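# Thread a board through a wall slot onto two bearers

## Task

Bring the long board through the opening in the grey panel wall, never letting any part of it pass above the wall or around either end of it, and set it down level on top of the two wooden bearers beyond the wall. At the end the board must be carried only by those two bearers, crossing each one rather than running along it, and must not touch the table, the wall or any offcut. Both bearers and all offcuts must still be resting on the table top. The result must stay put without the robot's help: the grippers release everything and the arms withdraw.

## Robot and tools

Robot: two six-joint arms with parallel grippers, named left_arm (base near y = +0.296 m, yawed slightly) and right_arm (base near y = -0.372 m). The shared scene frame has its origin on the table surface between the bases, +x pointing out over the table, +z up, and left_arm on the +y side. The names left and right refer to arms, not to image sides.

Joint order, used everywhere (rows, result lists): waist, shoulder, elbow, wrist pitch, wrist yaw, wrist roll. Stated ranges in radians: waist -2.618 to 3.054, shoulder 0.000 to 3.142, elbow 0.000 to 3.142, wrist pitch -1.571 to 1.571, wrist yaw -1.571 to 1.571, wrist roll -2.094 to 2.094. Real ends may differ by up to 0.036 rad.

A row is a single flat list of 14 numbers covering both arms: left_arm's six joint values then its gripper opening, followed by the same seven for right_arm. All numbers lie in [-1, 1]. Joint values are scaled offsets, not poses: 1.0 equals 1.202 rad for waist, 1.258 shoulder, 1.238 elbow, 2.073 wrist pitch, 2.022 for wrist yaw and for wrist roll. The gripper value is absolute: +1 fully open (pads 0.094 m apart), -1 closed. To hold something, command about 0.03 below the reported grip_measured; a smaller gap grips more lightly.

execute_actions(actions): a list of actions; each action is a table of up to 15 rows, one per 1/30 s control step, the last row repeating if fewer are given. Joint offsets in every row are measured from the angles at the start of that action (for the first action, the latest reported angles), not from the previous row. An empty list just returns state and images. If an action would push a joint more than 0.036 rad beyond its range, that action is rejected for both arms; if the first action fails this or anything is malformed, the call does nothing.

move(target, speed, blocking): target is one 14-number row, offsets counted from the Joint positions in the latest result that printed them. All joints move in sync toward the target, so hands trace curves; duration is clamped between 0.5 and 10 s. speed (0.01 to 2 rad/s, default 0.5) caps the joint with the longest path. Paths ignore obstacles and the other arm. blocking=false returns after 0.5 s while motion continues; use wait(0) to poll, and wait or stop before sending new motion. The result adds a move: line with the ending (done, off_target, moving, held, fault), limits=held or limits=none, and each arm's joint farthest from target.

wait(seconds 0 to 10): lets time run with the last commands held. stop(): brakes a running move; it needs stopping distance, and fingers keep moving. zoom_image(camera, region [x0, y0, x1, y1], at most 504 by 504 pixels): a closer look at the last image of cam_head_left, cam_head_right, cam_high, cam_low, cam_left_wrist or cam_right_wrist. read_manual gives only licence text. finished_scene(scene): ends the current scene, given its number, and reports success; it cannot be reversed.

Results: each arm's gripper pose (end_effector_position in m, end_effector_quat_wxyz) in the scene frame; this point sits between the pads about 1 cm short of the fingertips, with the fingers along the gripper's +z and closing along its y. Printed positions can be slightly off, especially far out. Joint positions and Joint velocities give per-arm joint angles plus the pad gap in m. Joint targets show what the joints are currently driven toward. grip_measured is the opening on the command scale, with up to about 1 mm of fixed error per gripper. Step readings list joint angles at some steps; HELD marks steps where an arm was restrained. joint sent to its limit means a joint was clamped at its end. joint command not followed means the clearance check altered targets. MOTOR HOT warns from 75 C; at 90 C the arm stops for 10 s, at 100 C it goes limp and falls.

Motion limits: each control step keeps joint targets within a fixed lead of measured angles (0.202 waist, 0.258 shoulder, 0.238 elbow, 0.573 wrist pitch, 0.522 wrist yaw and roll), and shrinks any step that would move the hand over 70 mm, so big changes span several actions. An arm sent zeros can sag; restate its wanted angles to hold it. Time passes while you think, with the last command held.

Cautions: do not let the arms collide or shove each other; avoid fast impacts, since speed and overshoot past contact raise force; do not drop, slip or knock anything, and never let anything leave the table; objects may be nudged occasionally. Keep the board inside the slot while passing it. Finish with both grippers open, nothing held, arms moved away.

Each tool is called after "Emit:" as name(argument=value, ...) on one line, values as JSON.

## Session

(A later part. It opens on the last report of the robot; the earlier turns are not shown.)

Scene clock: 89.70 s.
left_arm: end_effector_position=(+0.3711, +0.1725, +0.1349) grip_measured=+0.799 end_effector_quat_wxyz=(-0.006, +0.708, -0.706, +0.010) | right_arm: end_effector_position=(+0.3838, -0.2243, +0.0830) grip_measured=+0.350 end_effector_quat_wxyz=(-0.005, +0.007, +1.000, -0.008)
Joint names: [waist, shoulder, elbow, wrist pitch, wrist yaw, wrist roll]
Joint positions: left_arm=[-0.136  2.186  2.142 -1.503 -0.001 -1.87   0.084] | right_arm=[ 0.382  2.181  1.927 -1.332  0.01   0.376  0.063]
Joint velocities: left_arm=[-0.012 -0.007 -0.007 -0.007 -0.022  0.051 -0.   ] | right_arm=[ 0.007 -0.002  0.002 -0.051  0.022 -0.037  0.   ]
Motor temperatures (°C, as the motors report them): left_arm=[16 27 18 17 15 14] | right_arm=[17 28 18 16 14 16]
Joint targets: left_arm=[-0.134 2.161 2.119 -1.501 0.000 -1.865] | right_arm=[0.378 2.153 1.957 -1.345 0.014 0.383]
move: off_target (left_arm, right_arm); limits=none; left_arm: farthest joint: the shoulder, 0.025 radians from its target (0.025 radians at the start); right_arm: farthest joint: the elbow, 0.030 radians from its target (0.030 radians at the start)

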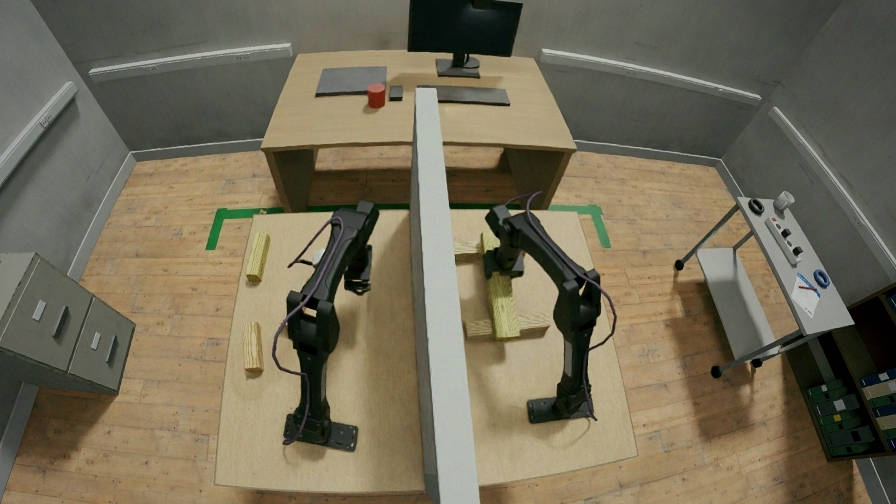

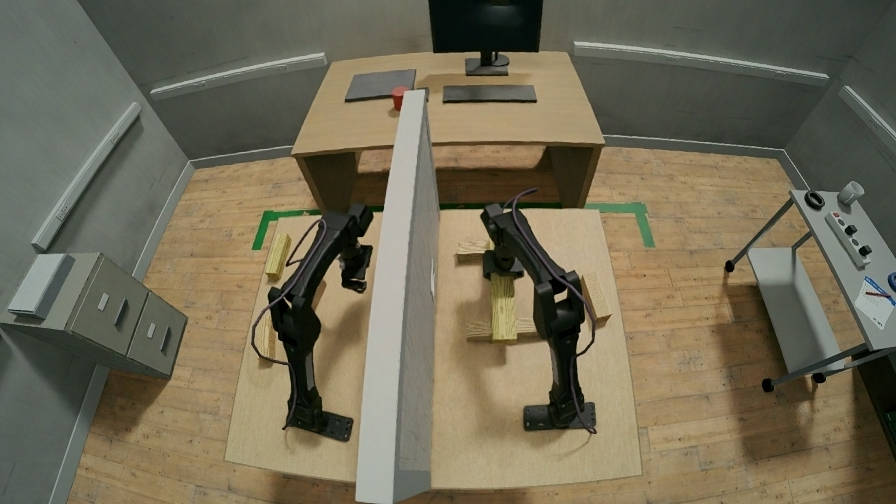

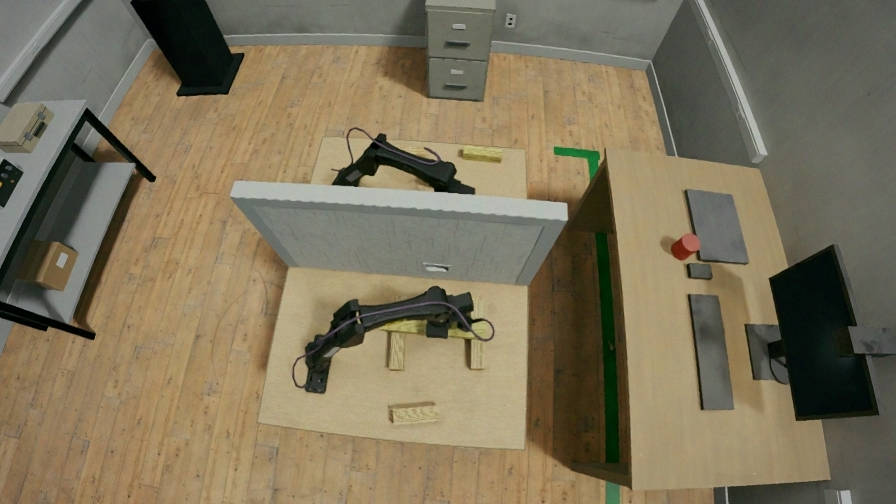

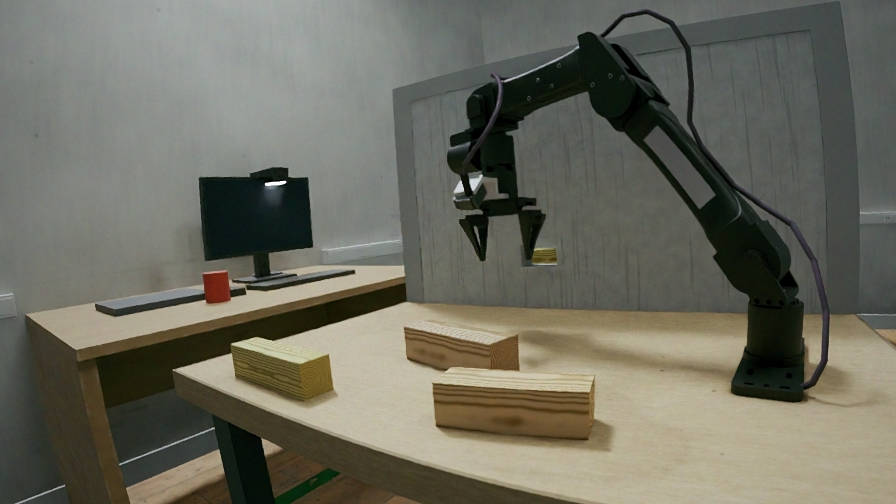

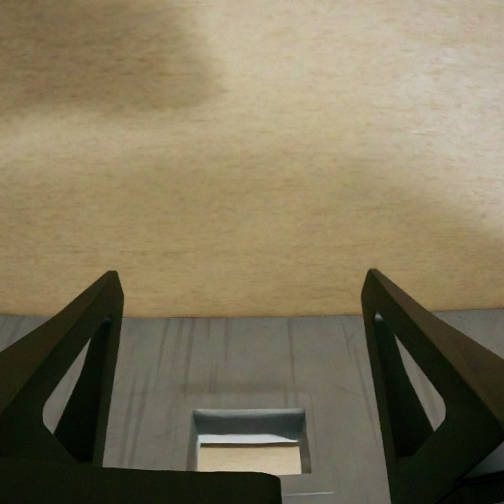

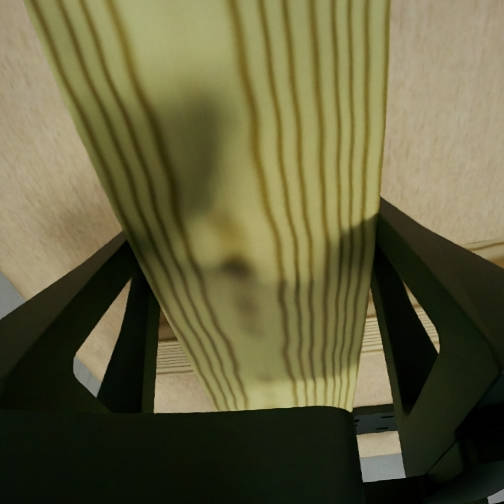

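Emit:
zoom_image(camera="cam_high", region=[340, 250, 540, 450])

Emit:
zoom_image(camera="cam_head_left", region=[430, 190, 650, 360])

Region (340, 250, 540, 450) of cam_high's 896x504 image, scaled by 2.520, with more detail than that image has.

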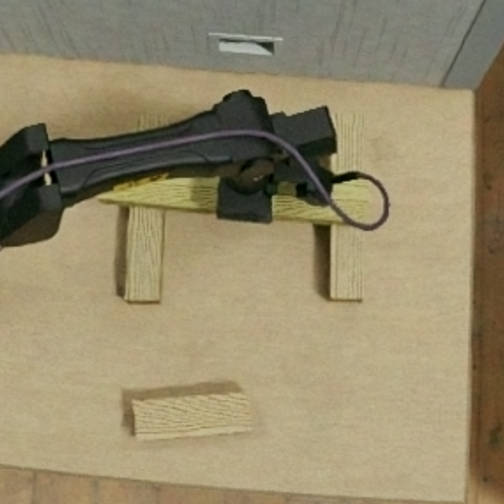

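Region (430, 190, 650, 360) of cam_head_left's 896x504 image, scaled by 2.291, with more detail than that image has; it fills the top 389 rows of this view, and the rest is white.

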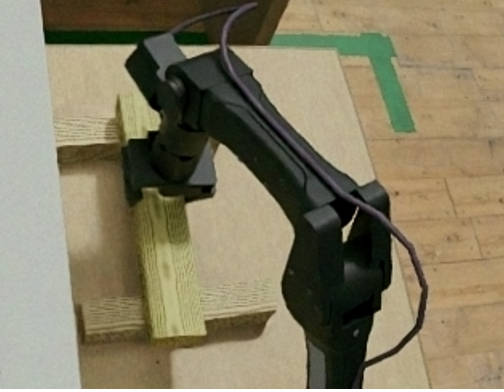

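Emit:
execute_actions(actions=[[[0.0017,-0.0199,-0.0186,0.001,0.0005,0.0025,0.8,-0.0034,-0.0219,0.0234,-0.0056,0.002,0.0035,0.28],
[0.0017,-0.0199,-0.0186,0.001,0.0005,0.0025,0.8,-0.0037,-0.0208,0.0210,-0.0038,0.002,0.0035,0.28],
[0.0017,-0.0199,-0.0186,0.001,0.0005,0.0025,0.8,-0.0040,-0.0191,0.0171,-0.0007,0.002,0.0035,0.28],
[0.0017,-0.0199,-0.0186,0.001,0.0005,0.0025,0.8,-0.0046,-0.0167,0.0118,0.0033,0.002,0.0035,0.28],
[0.0017,-0.0199,-0.0186,0.001,0.0005,0.0025,0.8,-0.0052,-0.0139,0.0055,0.0082,0.002,0.0035,0.28],
[0.0017,-0.0199,-0.0186,0.001,0.0005,0.0025,0.8,-0.0059,-0.0107,-0.0017,0.0137,0.002,0.0035,0.28],
[0.0017,-0.0199,-0.0186,0.001,0.0005,0.0025,0.8,-0.0067,-0.0073,-0.0094,0.0196,0.002,0.0035,0.28],
[0.0017,-0.0199,-0.0186,0.001,0.0005,0.0025,0.8,-0.0075,-0.0038,-0.0173,0.0257,0.002,0.0035,0.28],
[0.0017,-0.0199,-0.0186,0.001,0.0005,0.0025,0.8,-0.0082,-0.0004,-0.0249,0.0316,0.002,0.0035,0.28],
[0.0017,-0.0199,-0.0186,0.001,0.0005,0.0025,0.8,-0.0089,0.0028,-0.0321,0.0371,0.002,0.0035,0.28],
[0.0017,-0.0199,-0.0186,0.001,0.0005,0.0025,0.8,-0.0096,0.0056,-0.0385,0.0420,0.002,0.0035,0.28],
[0.0017,-0.0199,-0.0186,0.001,0.0005,0.0025,0.8,-0.0101,0.0079,-0.0437,0.0461,0.002,0.0035,0.28],
[0.0017,-0.0199,-0.0186,0.001,0.0005,0.0025,0.8,-0.0105,0.0097,-0.0476,0.0491,0.002,0.0035,0.28],
[0.0017,-0.0199,-0.0186,0.001,0.0005,0.0025,0.8,-0.0107,0.0108,-0.0501,0.0510,0.002,0.0035,0.28],
[0.0017,-0.0199,-0.0186,0.001,0.0005,0.0025,0.8,-0.0108,0.0111,-0.0509,0.0516,0.002,0.0035,0.28]]])

Emit:
wait(seconds=0.4)

Scene clock: 91.20 s.
left_arm: end_effector_position=(+0.3711, +0.1725, +0.1349) grip_measured=+0.799 end_effector_quat_wxyz=(-0.006, +0.708, -0.706, +0.010) | right_arm: end_effector_position=(+0.3890, -0.2225, +0.0658) grip_measured=+0.349 end_effector_quat_wxyz=(+0.000, +0.008, +1.000, -0.006)
Joint names: [waist, shoulder, elbow, wrist pitch, wrist yaw, wrist roll]
Joint positions: left_arm=[-0.136  2.186  2.142 -1.503 -0.001 -1.87   0.084] | right_arm=[ 0.382  2.195  1.882 -1.26   0.011  0.377  0.063]
Joint velocities: left_arm=[ 0.007  0.012 -0.002 -0.051  0.037 -0.037  0.001] | right_arm=[ 0.012 -0.002 -0.002 -0.066 -0.066 -0.066  0.001]
Motor temperatures (°C, as the motors report them): left_arm=[16 27 18 17 15 14] | right_arm=[17 29 18 16 14 16]
Joint targets: left_arm=[-0.134 2.161 2.119 -1.501 0.000 -1.865] | right_arm=[0.369 2.195 1.864 -1.226 0.014 0.383]
Step readings (joint positions):
0: left_arm=[-0.136 2.186 2.142 -1.503 -0.001 -1.870] | right_arm=[0.382 2.181 1.927 -1.332 0.010 0.377]
1: left_arm=[-0.136 2.186 2.142 -1.503 -0.001 -1.870] | right_arm=[0.382 2.181 1.927 -1.332 0.010 0.377]
2: left_arm=[-0.136 2.186 2.142 -1.503 -0.001 -1.870] | right_arm=[0.382 2.181 1.927 -1.332 0.010 0.377]
4: left_arm=[-0.136 2.186 2.142 -1.503 -0.001 -1.870] | right_arm=[0.382 2.181 1.927 -1.332 0.010 0.377]
8: left_arm=[-0.136 2.186 2.142 -1.503 -0.001 -1.870] | right_arm=[0.382 2.181 1.924 -1.318 0.010 0.377]
15: Joint positions above

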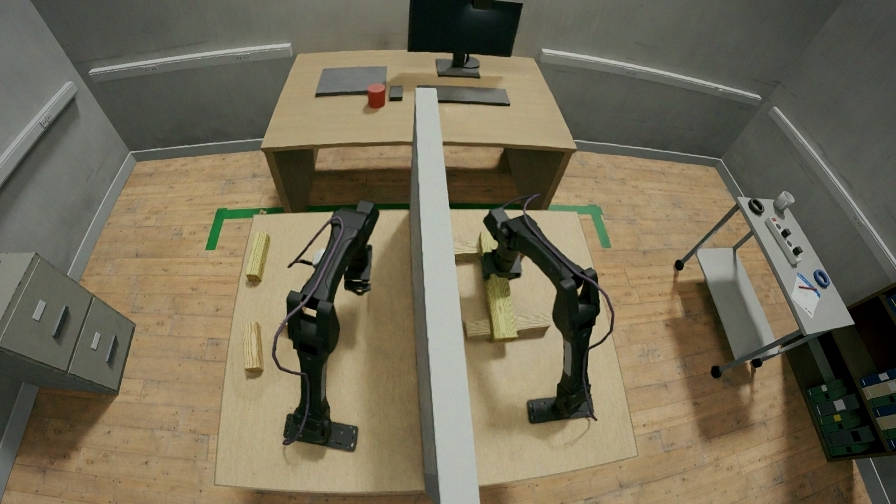

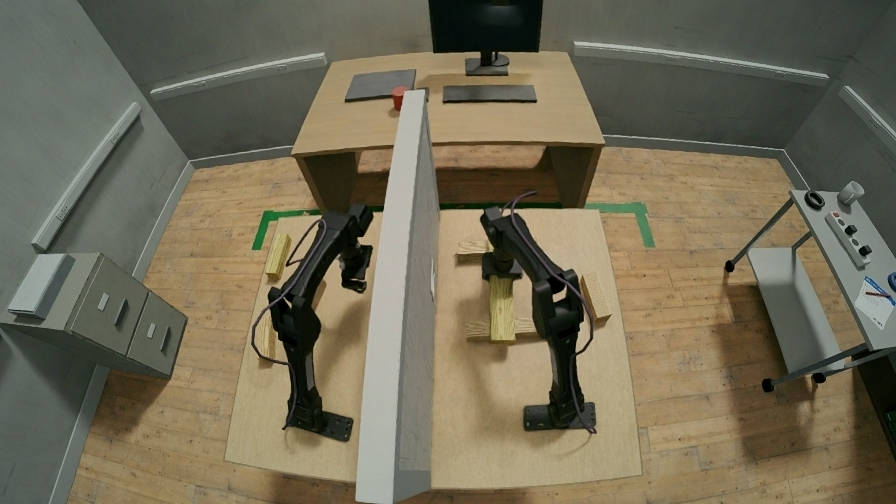

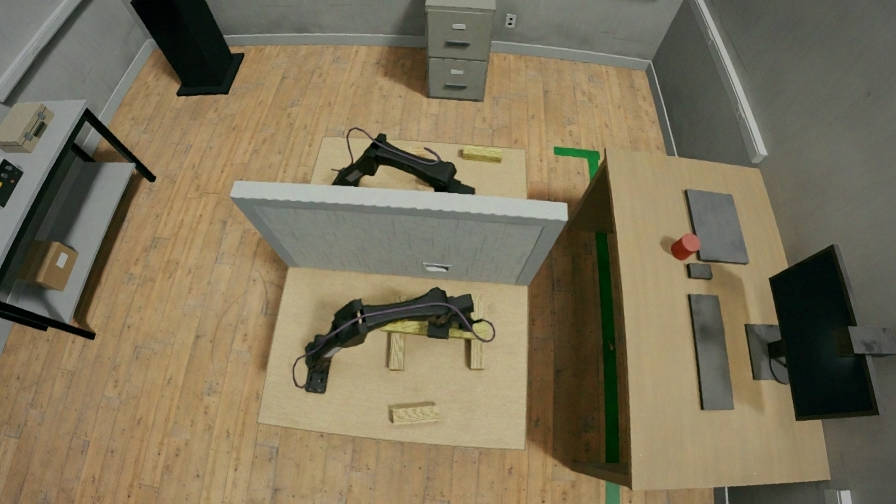

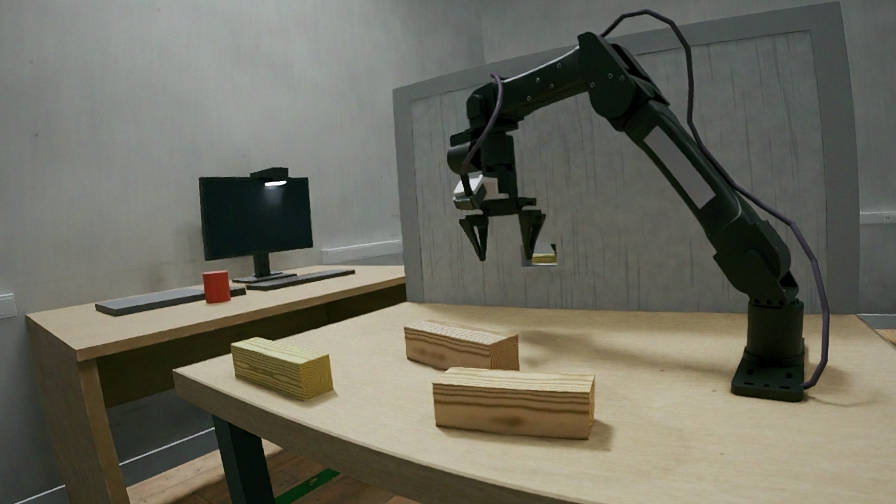

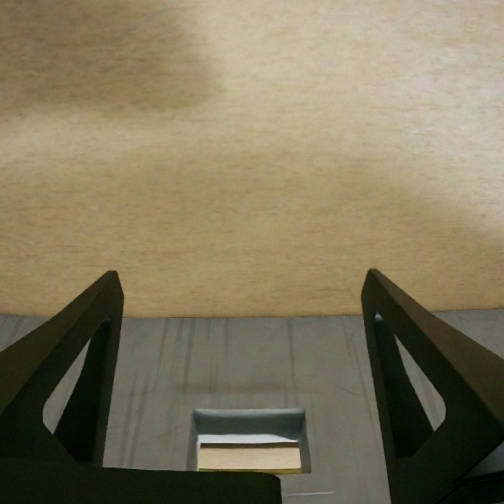

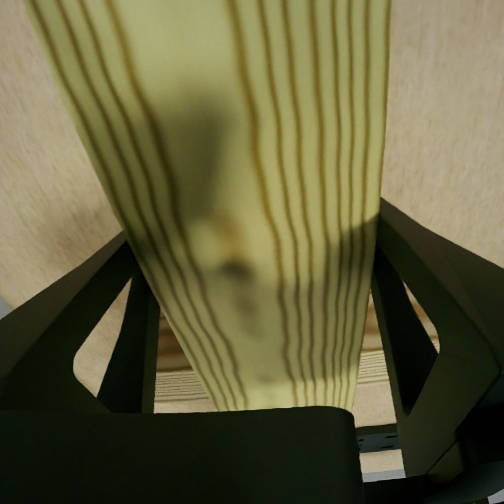

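Scene clock: 91.60 s.
left_arm: end_effector_position=(+0.3711, +0.1725, +0.1349) grip_measured=+0.799 end_effector_quat_wxyz=(-0.006, +0.708, -0.706, +0.010) | right_arm: end_effector_position=(+0.3893, -0.2224, +0.0658) grip_measured=+0.349 end_effector_quat_wxyz=(+0.001, +0.008, +1.000, -0.005)
Joint names: [waist, shoulder, elbow, wrist pitch, wrist yaw, wrist roll]
Joint positions: left_arm=[-0.136  2.186  2.142 -1.503 -0.001 -1.87   0.084] | right_arm=[ 0.382  2.195  1.882 -1.259  0.01   0.378  0.063]
Joint velocities: left_arm=[-0.007  0.012 -0.022 -0.081 -0.037  0.007  0.   ] | right_arm=[-0.017 -0.002  0.002 -0.066 -0.007 -0.037 -0.   ]
Motor temperatures (°C, as the motors report them): left_arm=[16 27 18 17 15 14] | right_arm=[17 29 18 16 14 16]
Joint targets: left_arm=[-0.134 2.161 2.119 -1.501 0.000 -1.865] | right_arm=[0.369 2.195 1.864 -1.225 0.014 0.383]
wait: 0.40 s; at rest by 0.17 s

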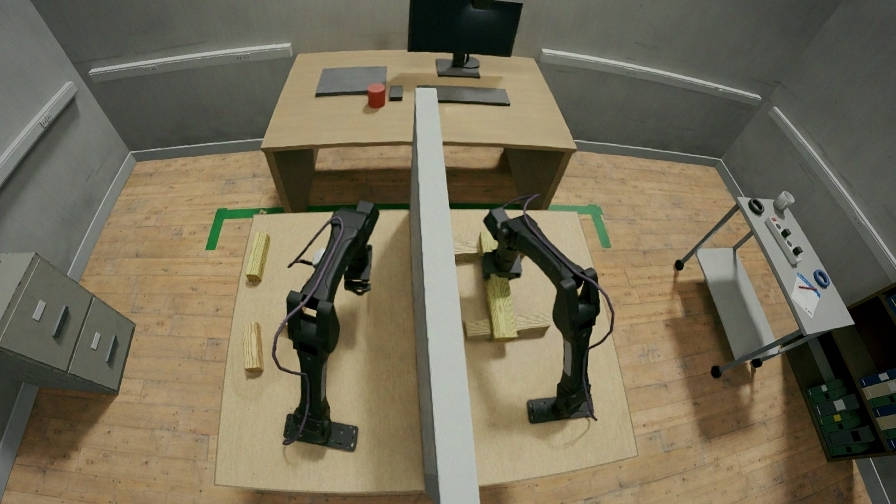

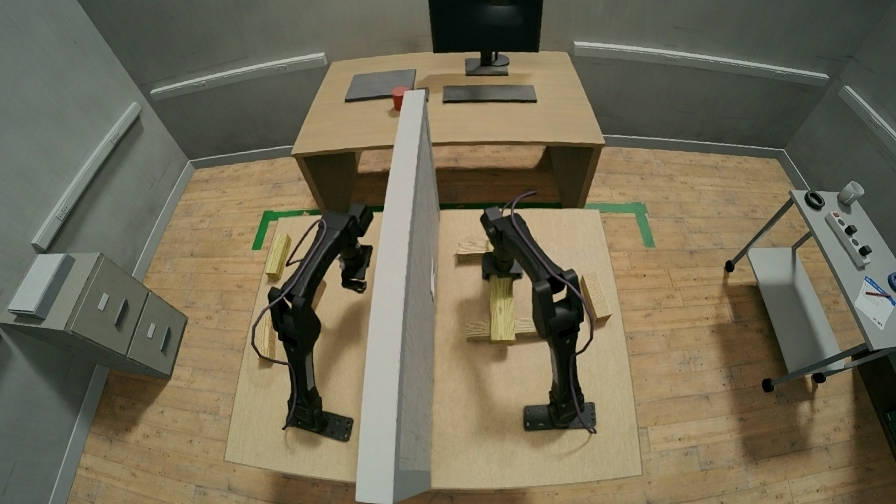

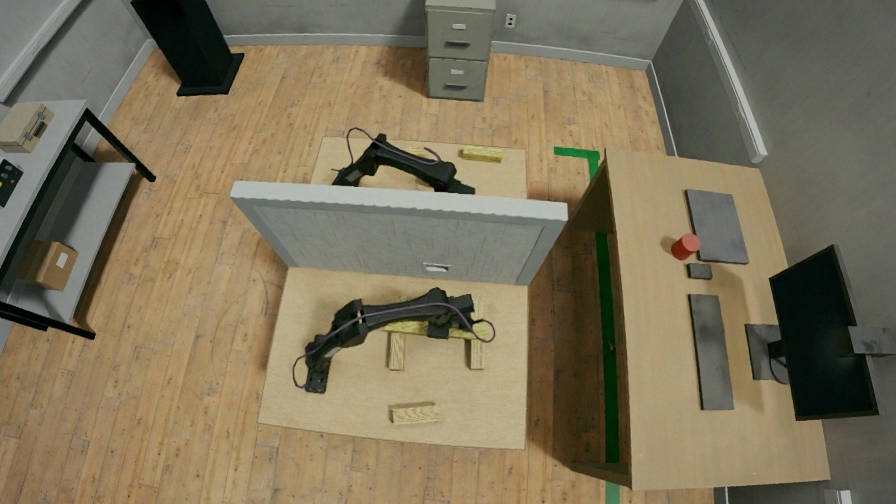

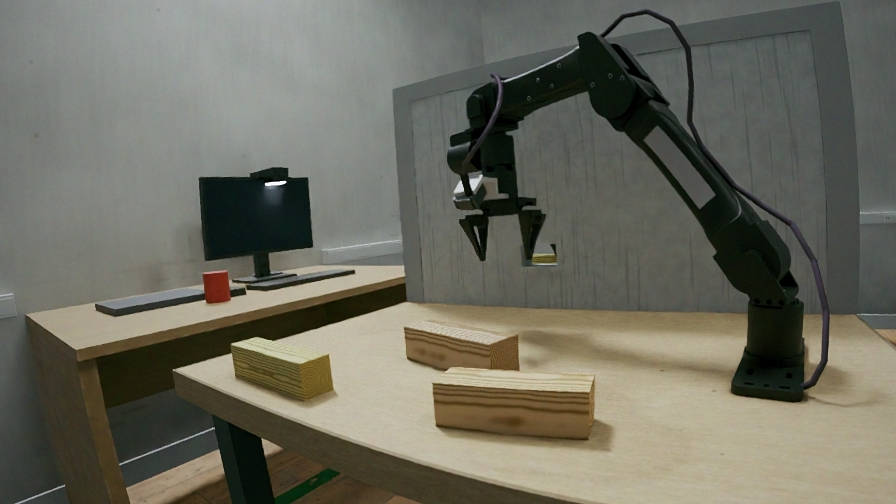

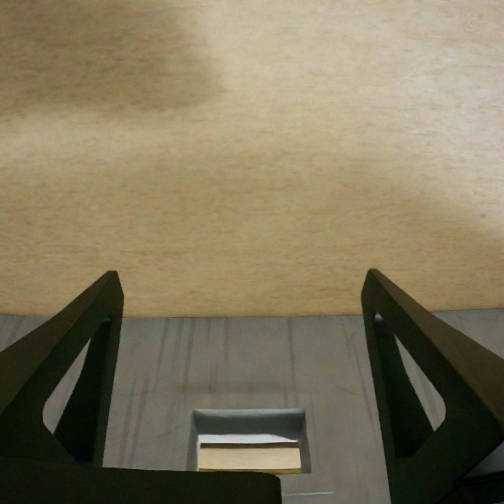

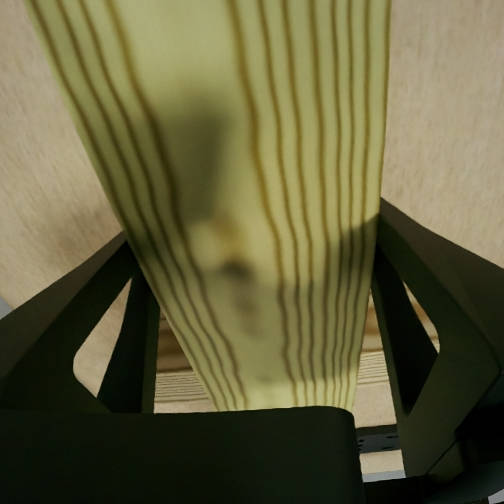

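Emit:
execute_actions(actions=[])

Scene clock: 91.83 s.
left_arm: end_effector_position=(+0.3711, +0.1725, +0.1349) grip_measured=+0.799 end_effector_quat_wxyz=(-0.006, +0.708, -0.706, +0.010) | right_arm: end_effector_position=(+0.3893, -0.2224, +0.0658) grip_measured=+0.349 end_effector_quat_wxyz=(+0.001, +0.008, +1.000, -0.005)
Joint names: [waist, shoulder, elbow, wrist pitch, wrist yaw, wrist roll]
Joint positions: left_arm=[-0.136  2.186  2.142 -1.503 -0.001 -1.87   0.084] | right_arm=[ 0.382  2.195  1.882 -1.259  0.01   0.378  0.063]
Joint velocities: left_arm=[ 0.007 -0.012  0.002 -0.007 -0.051 -0.022 -0.001] | right_arm=[ 0.007  0.002 -0.002  0.095 -0.022  0.037  0.002]
Motor temperatures (°C, as the motors report them): left_arm=[16 27 18 17 15 14] | right_arm=[17 29 18 16 14 16]
Joint targets: left_arm=[-0.134 2.161 2.119 -1.501 0.000 -1.865] | right_arm=[0.369 2.195 1.864 -1.225 0.014 0.383]

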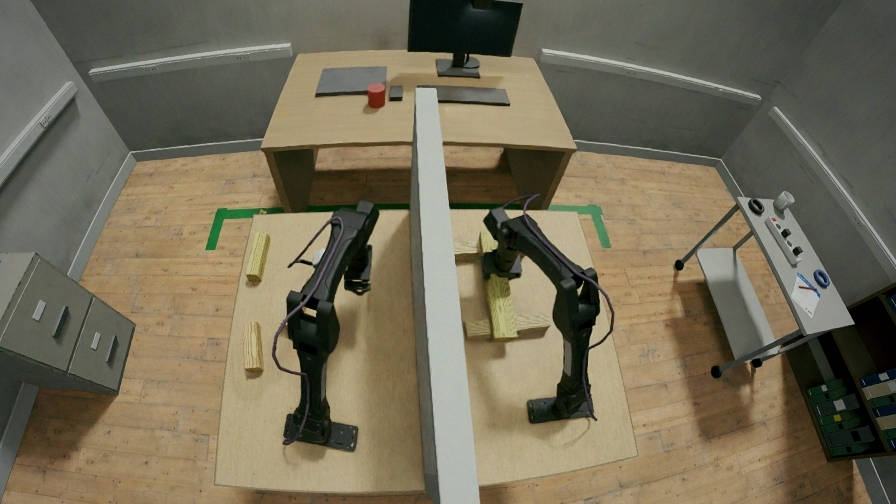

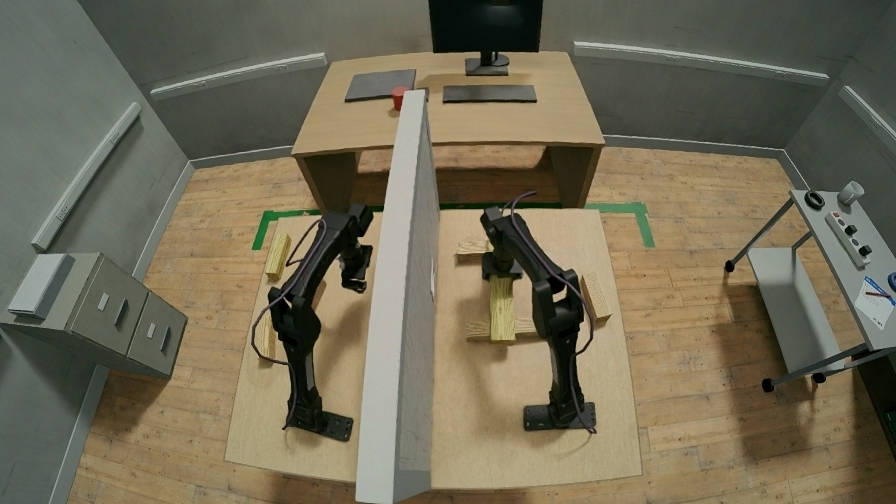

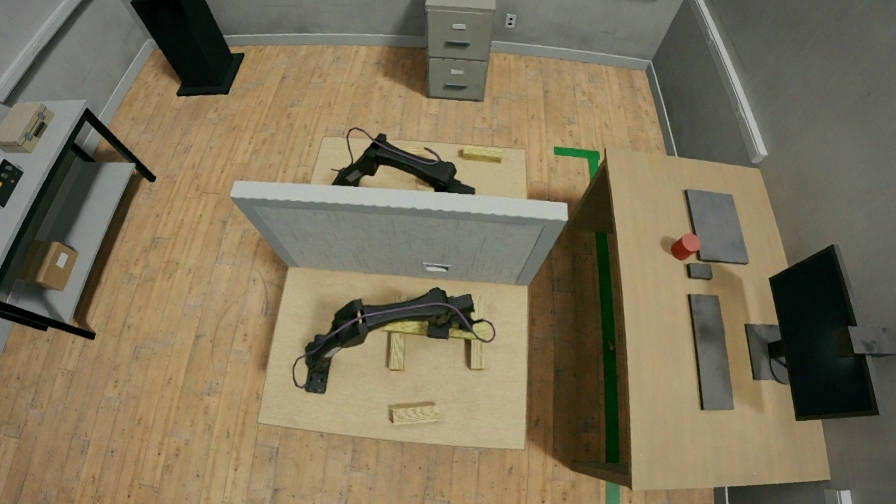

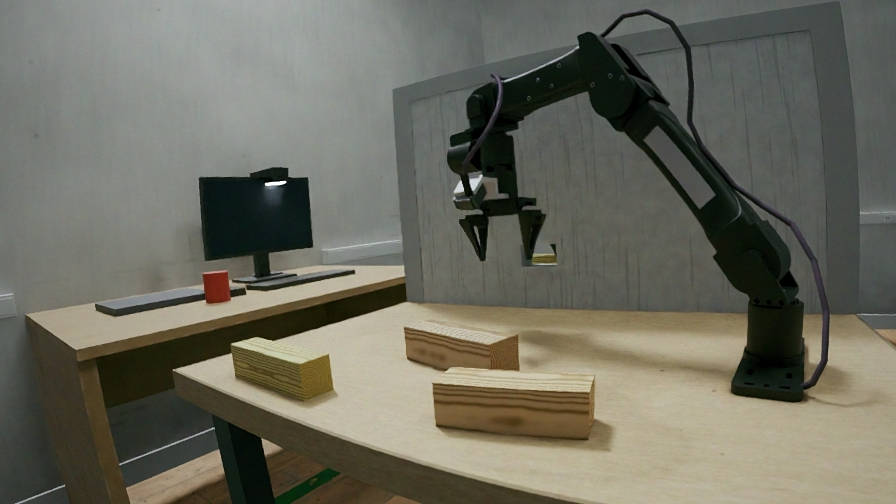

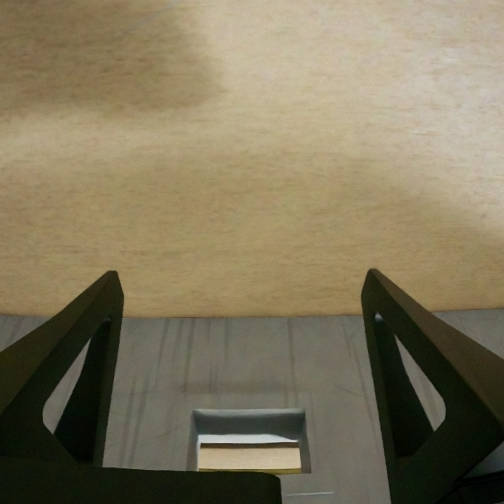

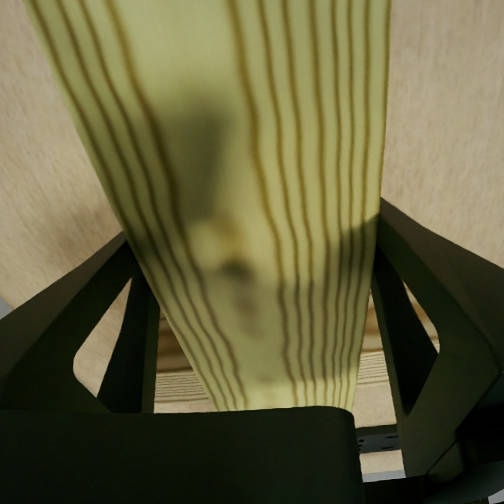

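Emit:
execute_actions(actions=[[[0.0017,-0.0199,-0.0186,0.001,0.0005,0.0025,0.8, 0,-0.006,0.006,-0.003,0,0,0.28],[0.0017,-0.0199,-0.0186,0.001,0.0005,0.0025,0.8, 0,-0.006,0.006,-0.003,0,0,0.28],[0.0017,-0.0199,-0.0186,0.001,0.0005,0.0025,0.8, 0,-0.006,0.006,-0.003,0,0,0.28],[0.0017,-0.0199,-0.0186,0.001,0.0005,0.0025,0.8, 0,-0.006,0.006,-0.003,0,0,0.28],[0.0017,-0.0199,-0.0186,0.001,0.0005,0.0025,0.8, 0,-0.006,0.006,-0.003,0,0,0.5],[0.0017,-0.0199,-0.0186,0.001,0.0005,0.0025,0.8, 0,-0.006,0.006,-0.003,0,0,0.7],[0.0017,-0.0199,-0.0186,0.001,0.0005,0.0025,0.8, 0,-0.006,0.006,-0.003,0,0,0.9]]])

Emit:
wait(seconds=0.3)

Scene clock: 92.63 s.
left_arm: end_effector_position=(+0.3711, +0.1725, +0.1349) grip_measured=+0.799 end_effector_quat_wxyz=(-0.006, +0.708, -0.706, +0.010) | right_arm: end_effector_position=(+0.3891, -0.2225, +0.0658) grip_measured=+0.897 end_effector_quat_wxyz=(+0.001, +0.008, +1.000, -0.005)
Joint names: [waist, shoulder, elbow, wrist pitch, wrist yaw, wrist roll]
Joint positions: left_arm=[-0.136  2.186  2.142 -1.503 -0.001 -1.87   0.084] | right_arm=[ 0.382  2.195  1.882 -1.26   0.01   0.378  0.089]
Joint velocities: left_arm=[-0.012  0.002  0.007 -0.081  0.037 -0.007 -0.001] | right_arm=[-0.002 -0.007  0.007  0.037  0.007  0.095  0.001]
Motor temperatures (°C, as the motors report them): left_arm=[16 27 18 17 15 14] | right_arm=[17 29 18 16 14 16]
Joint targets: left_arm=[-0.134 2.161 2.119 -1.501 0.000 -1.865] | right_arm=[0.382 2.188 1.889 -1.265 0.010 0.378]
Step readings (joint positions):
0: left_arm=[-0.136 2.186 2.142 -1.503 -0.001 -1.870] | right_arm=[0.382 2.195 1.882 -1.259 0.010 0.378]
1: left_arm=[-0.136 2.186 2.142 -1.503 -0.001 -1.870] | right_arm=[0.382 2.195 1.882 -1.260 0.010 0.378]
2: left_arm=[-0.136 2.186 2.142 -1.503 -0.001 -1.870] | right_arm=[0.382 2.195 1.882 -1.260 0.010 0.378]
4: left_arm=[-0.136 2.186 2.142 -1.503 -0.001 -1.870] | right_arm=[0.382 2.195 1.882 -1.260 0.010 0.378]
8: left_arm=[-0.136 2.186 2.142 -1.503 -0.001 -1.870] | right_arm=[0.382 2.195 1.882 -1.260 0.010 0.378]
15: Joint positions above

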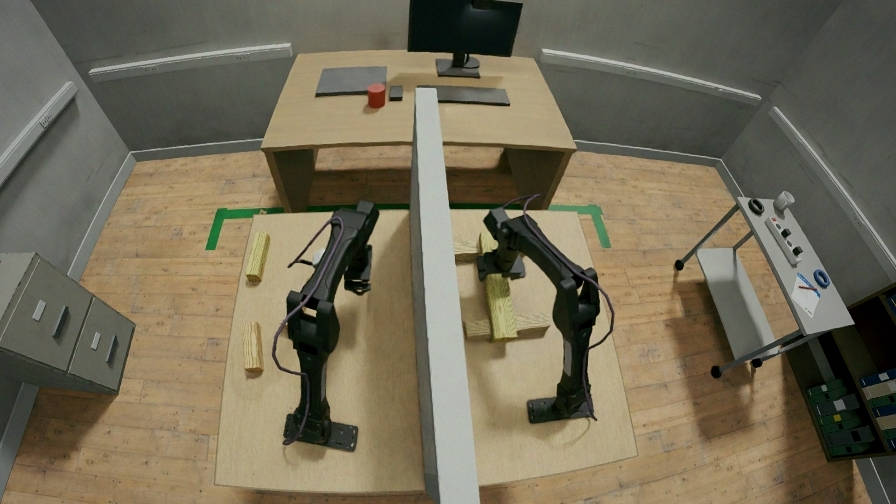

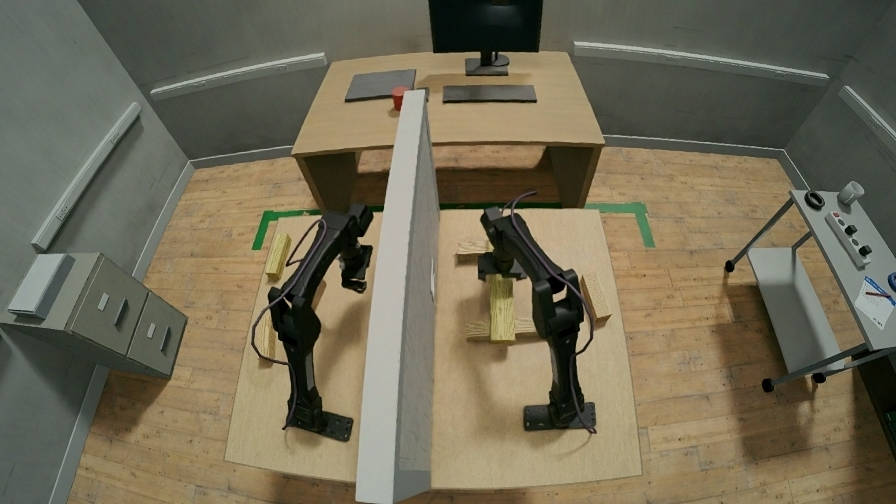

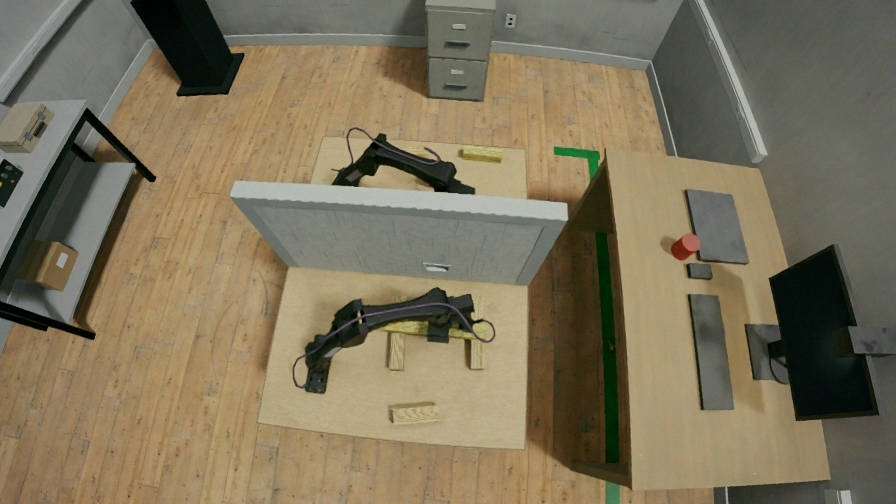

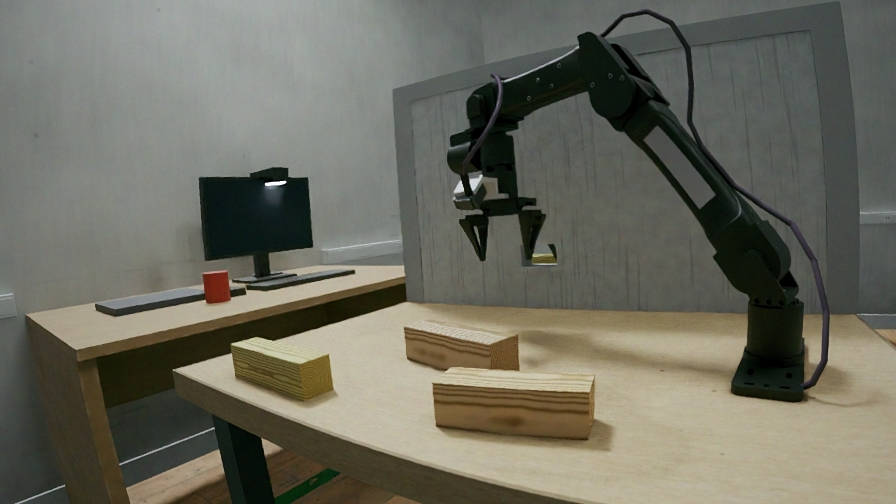

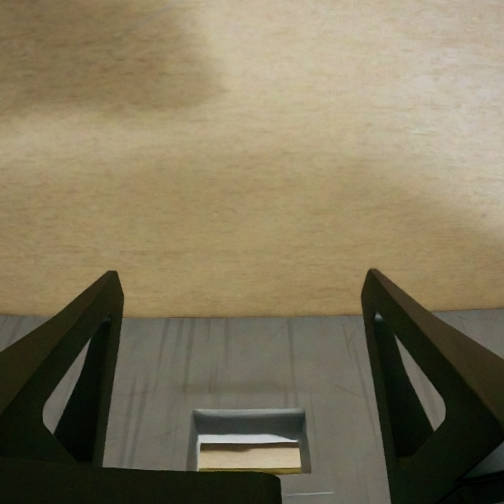

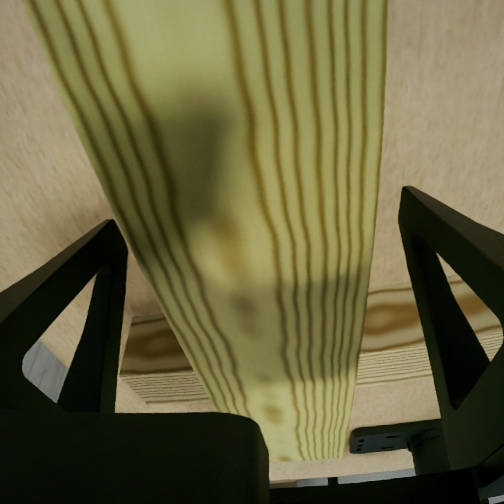

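Scene clock: 92.93 s.
left_arm: end_effector_position=(+0.3711, +0.1725, +0.1349) grip_measured=+0.799 end_effector_quat_wxyz=(-0.006, +0.708, -0.706, +0.010) | right_arm: end_effector_position=(+0.3891, -0.2225, +0.0658) grip_measured=+0.897 end_effector_quat_wxyz=(+0.001, +0.008, +1.000, -0.005)
Joint names: [waist, shoulder, elbow, wrist pitch, wrist yaw, wrist roll]
Joint positions: left_arm=[-0.136  2.186  2.142 -1.503 -0.001 -1.87   0.084] | right_arm=[ 0.382  2.195  1.882 -1.26   0.01   0.378  0.089]
Joint velocities: left_arm=[-0.012 -0.007 -0.017 -0.007  0.037 -0.022 -0.001] | right_arm=[-0.027 -0.007  0.002  0.037  0.007  0.022 -0.001]
Motor temperatures (°C, as the motors report them): left_arm=[16 27 18 17 15 14] | right_arm=[17 29 18 16 14 16]
Joint targets: left_arm=[-0.134 2.161 2.119 -1.501 0.000 -1.865] | right_arm=[0.382 2.188 1.889 -1.265 0.010 0.378]
wait: 0.30 s; at rest by 0.17 s

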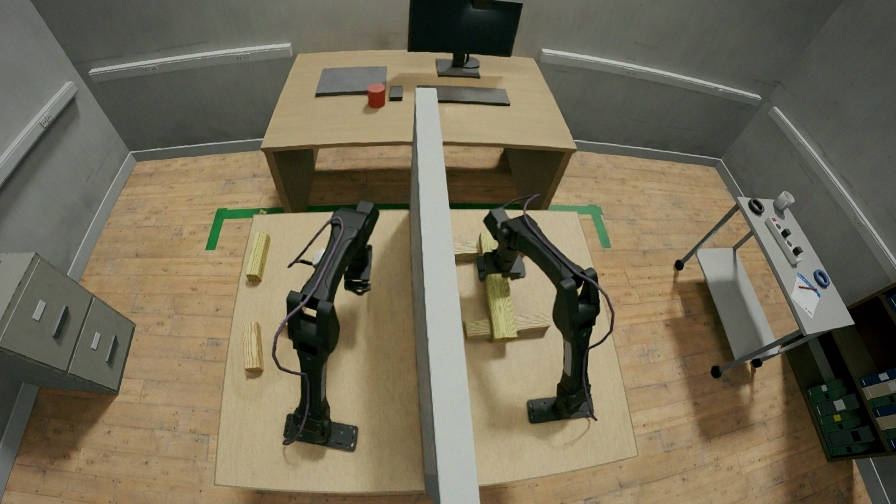

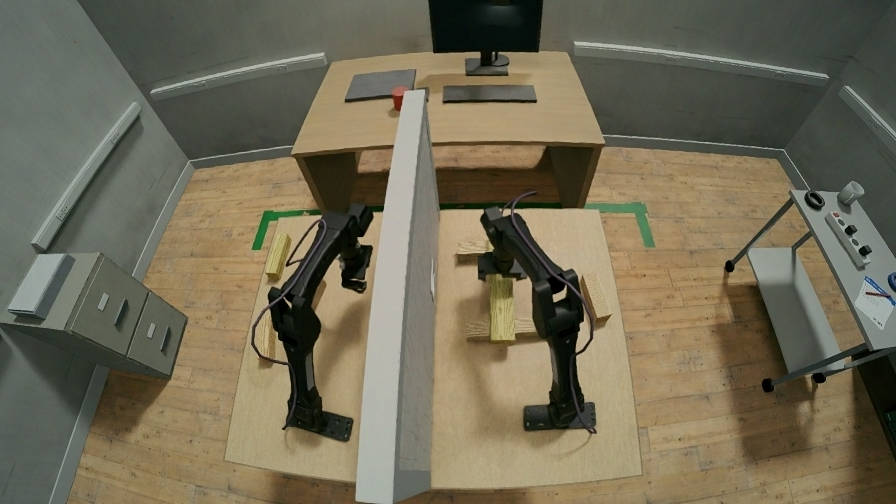

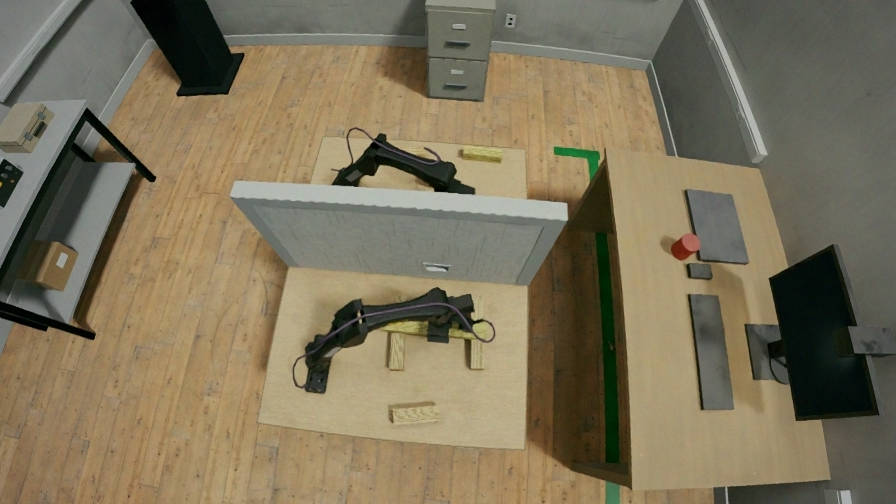

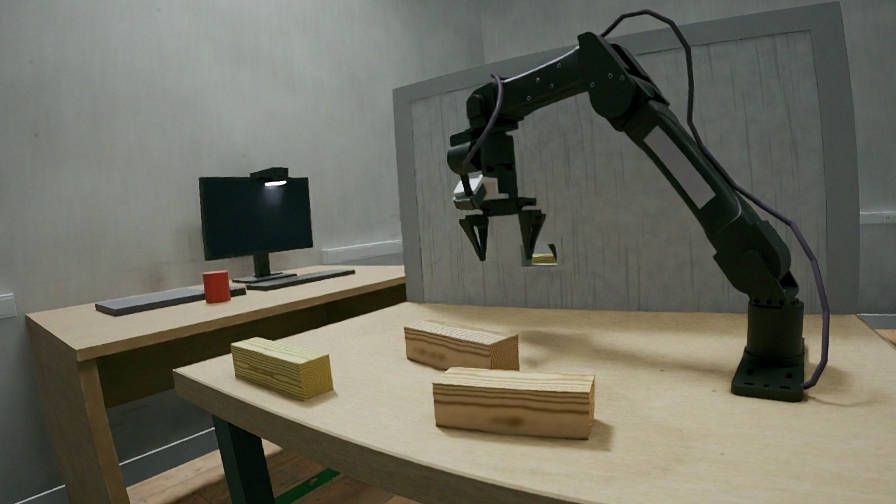

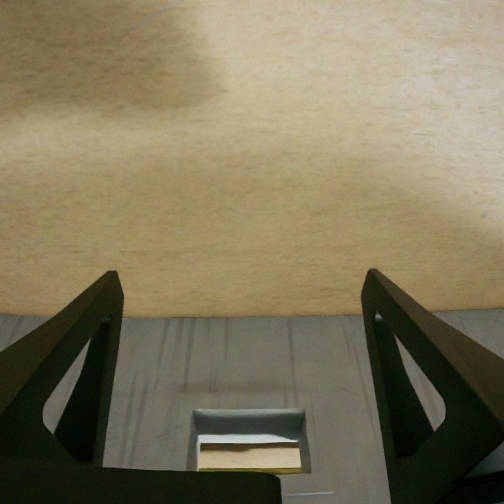

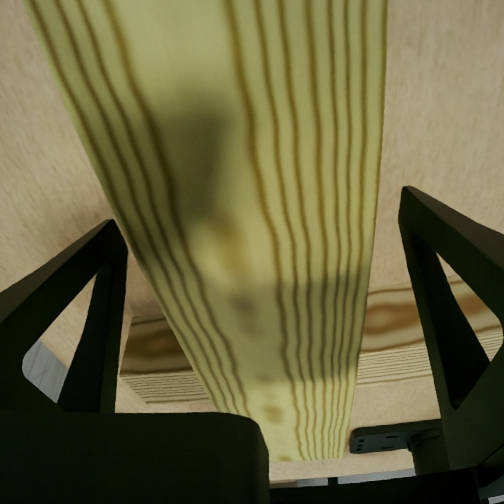

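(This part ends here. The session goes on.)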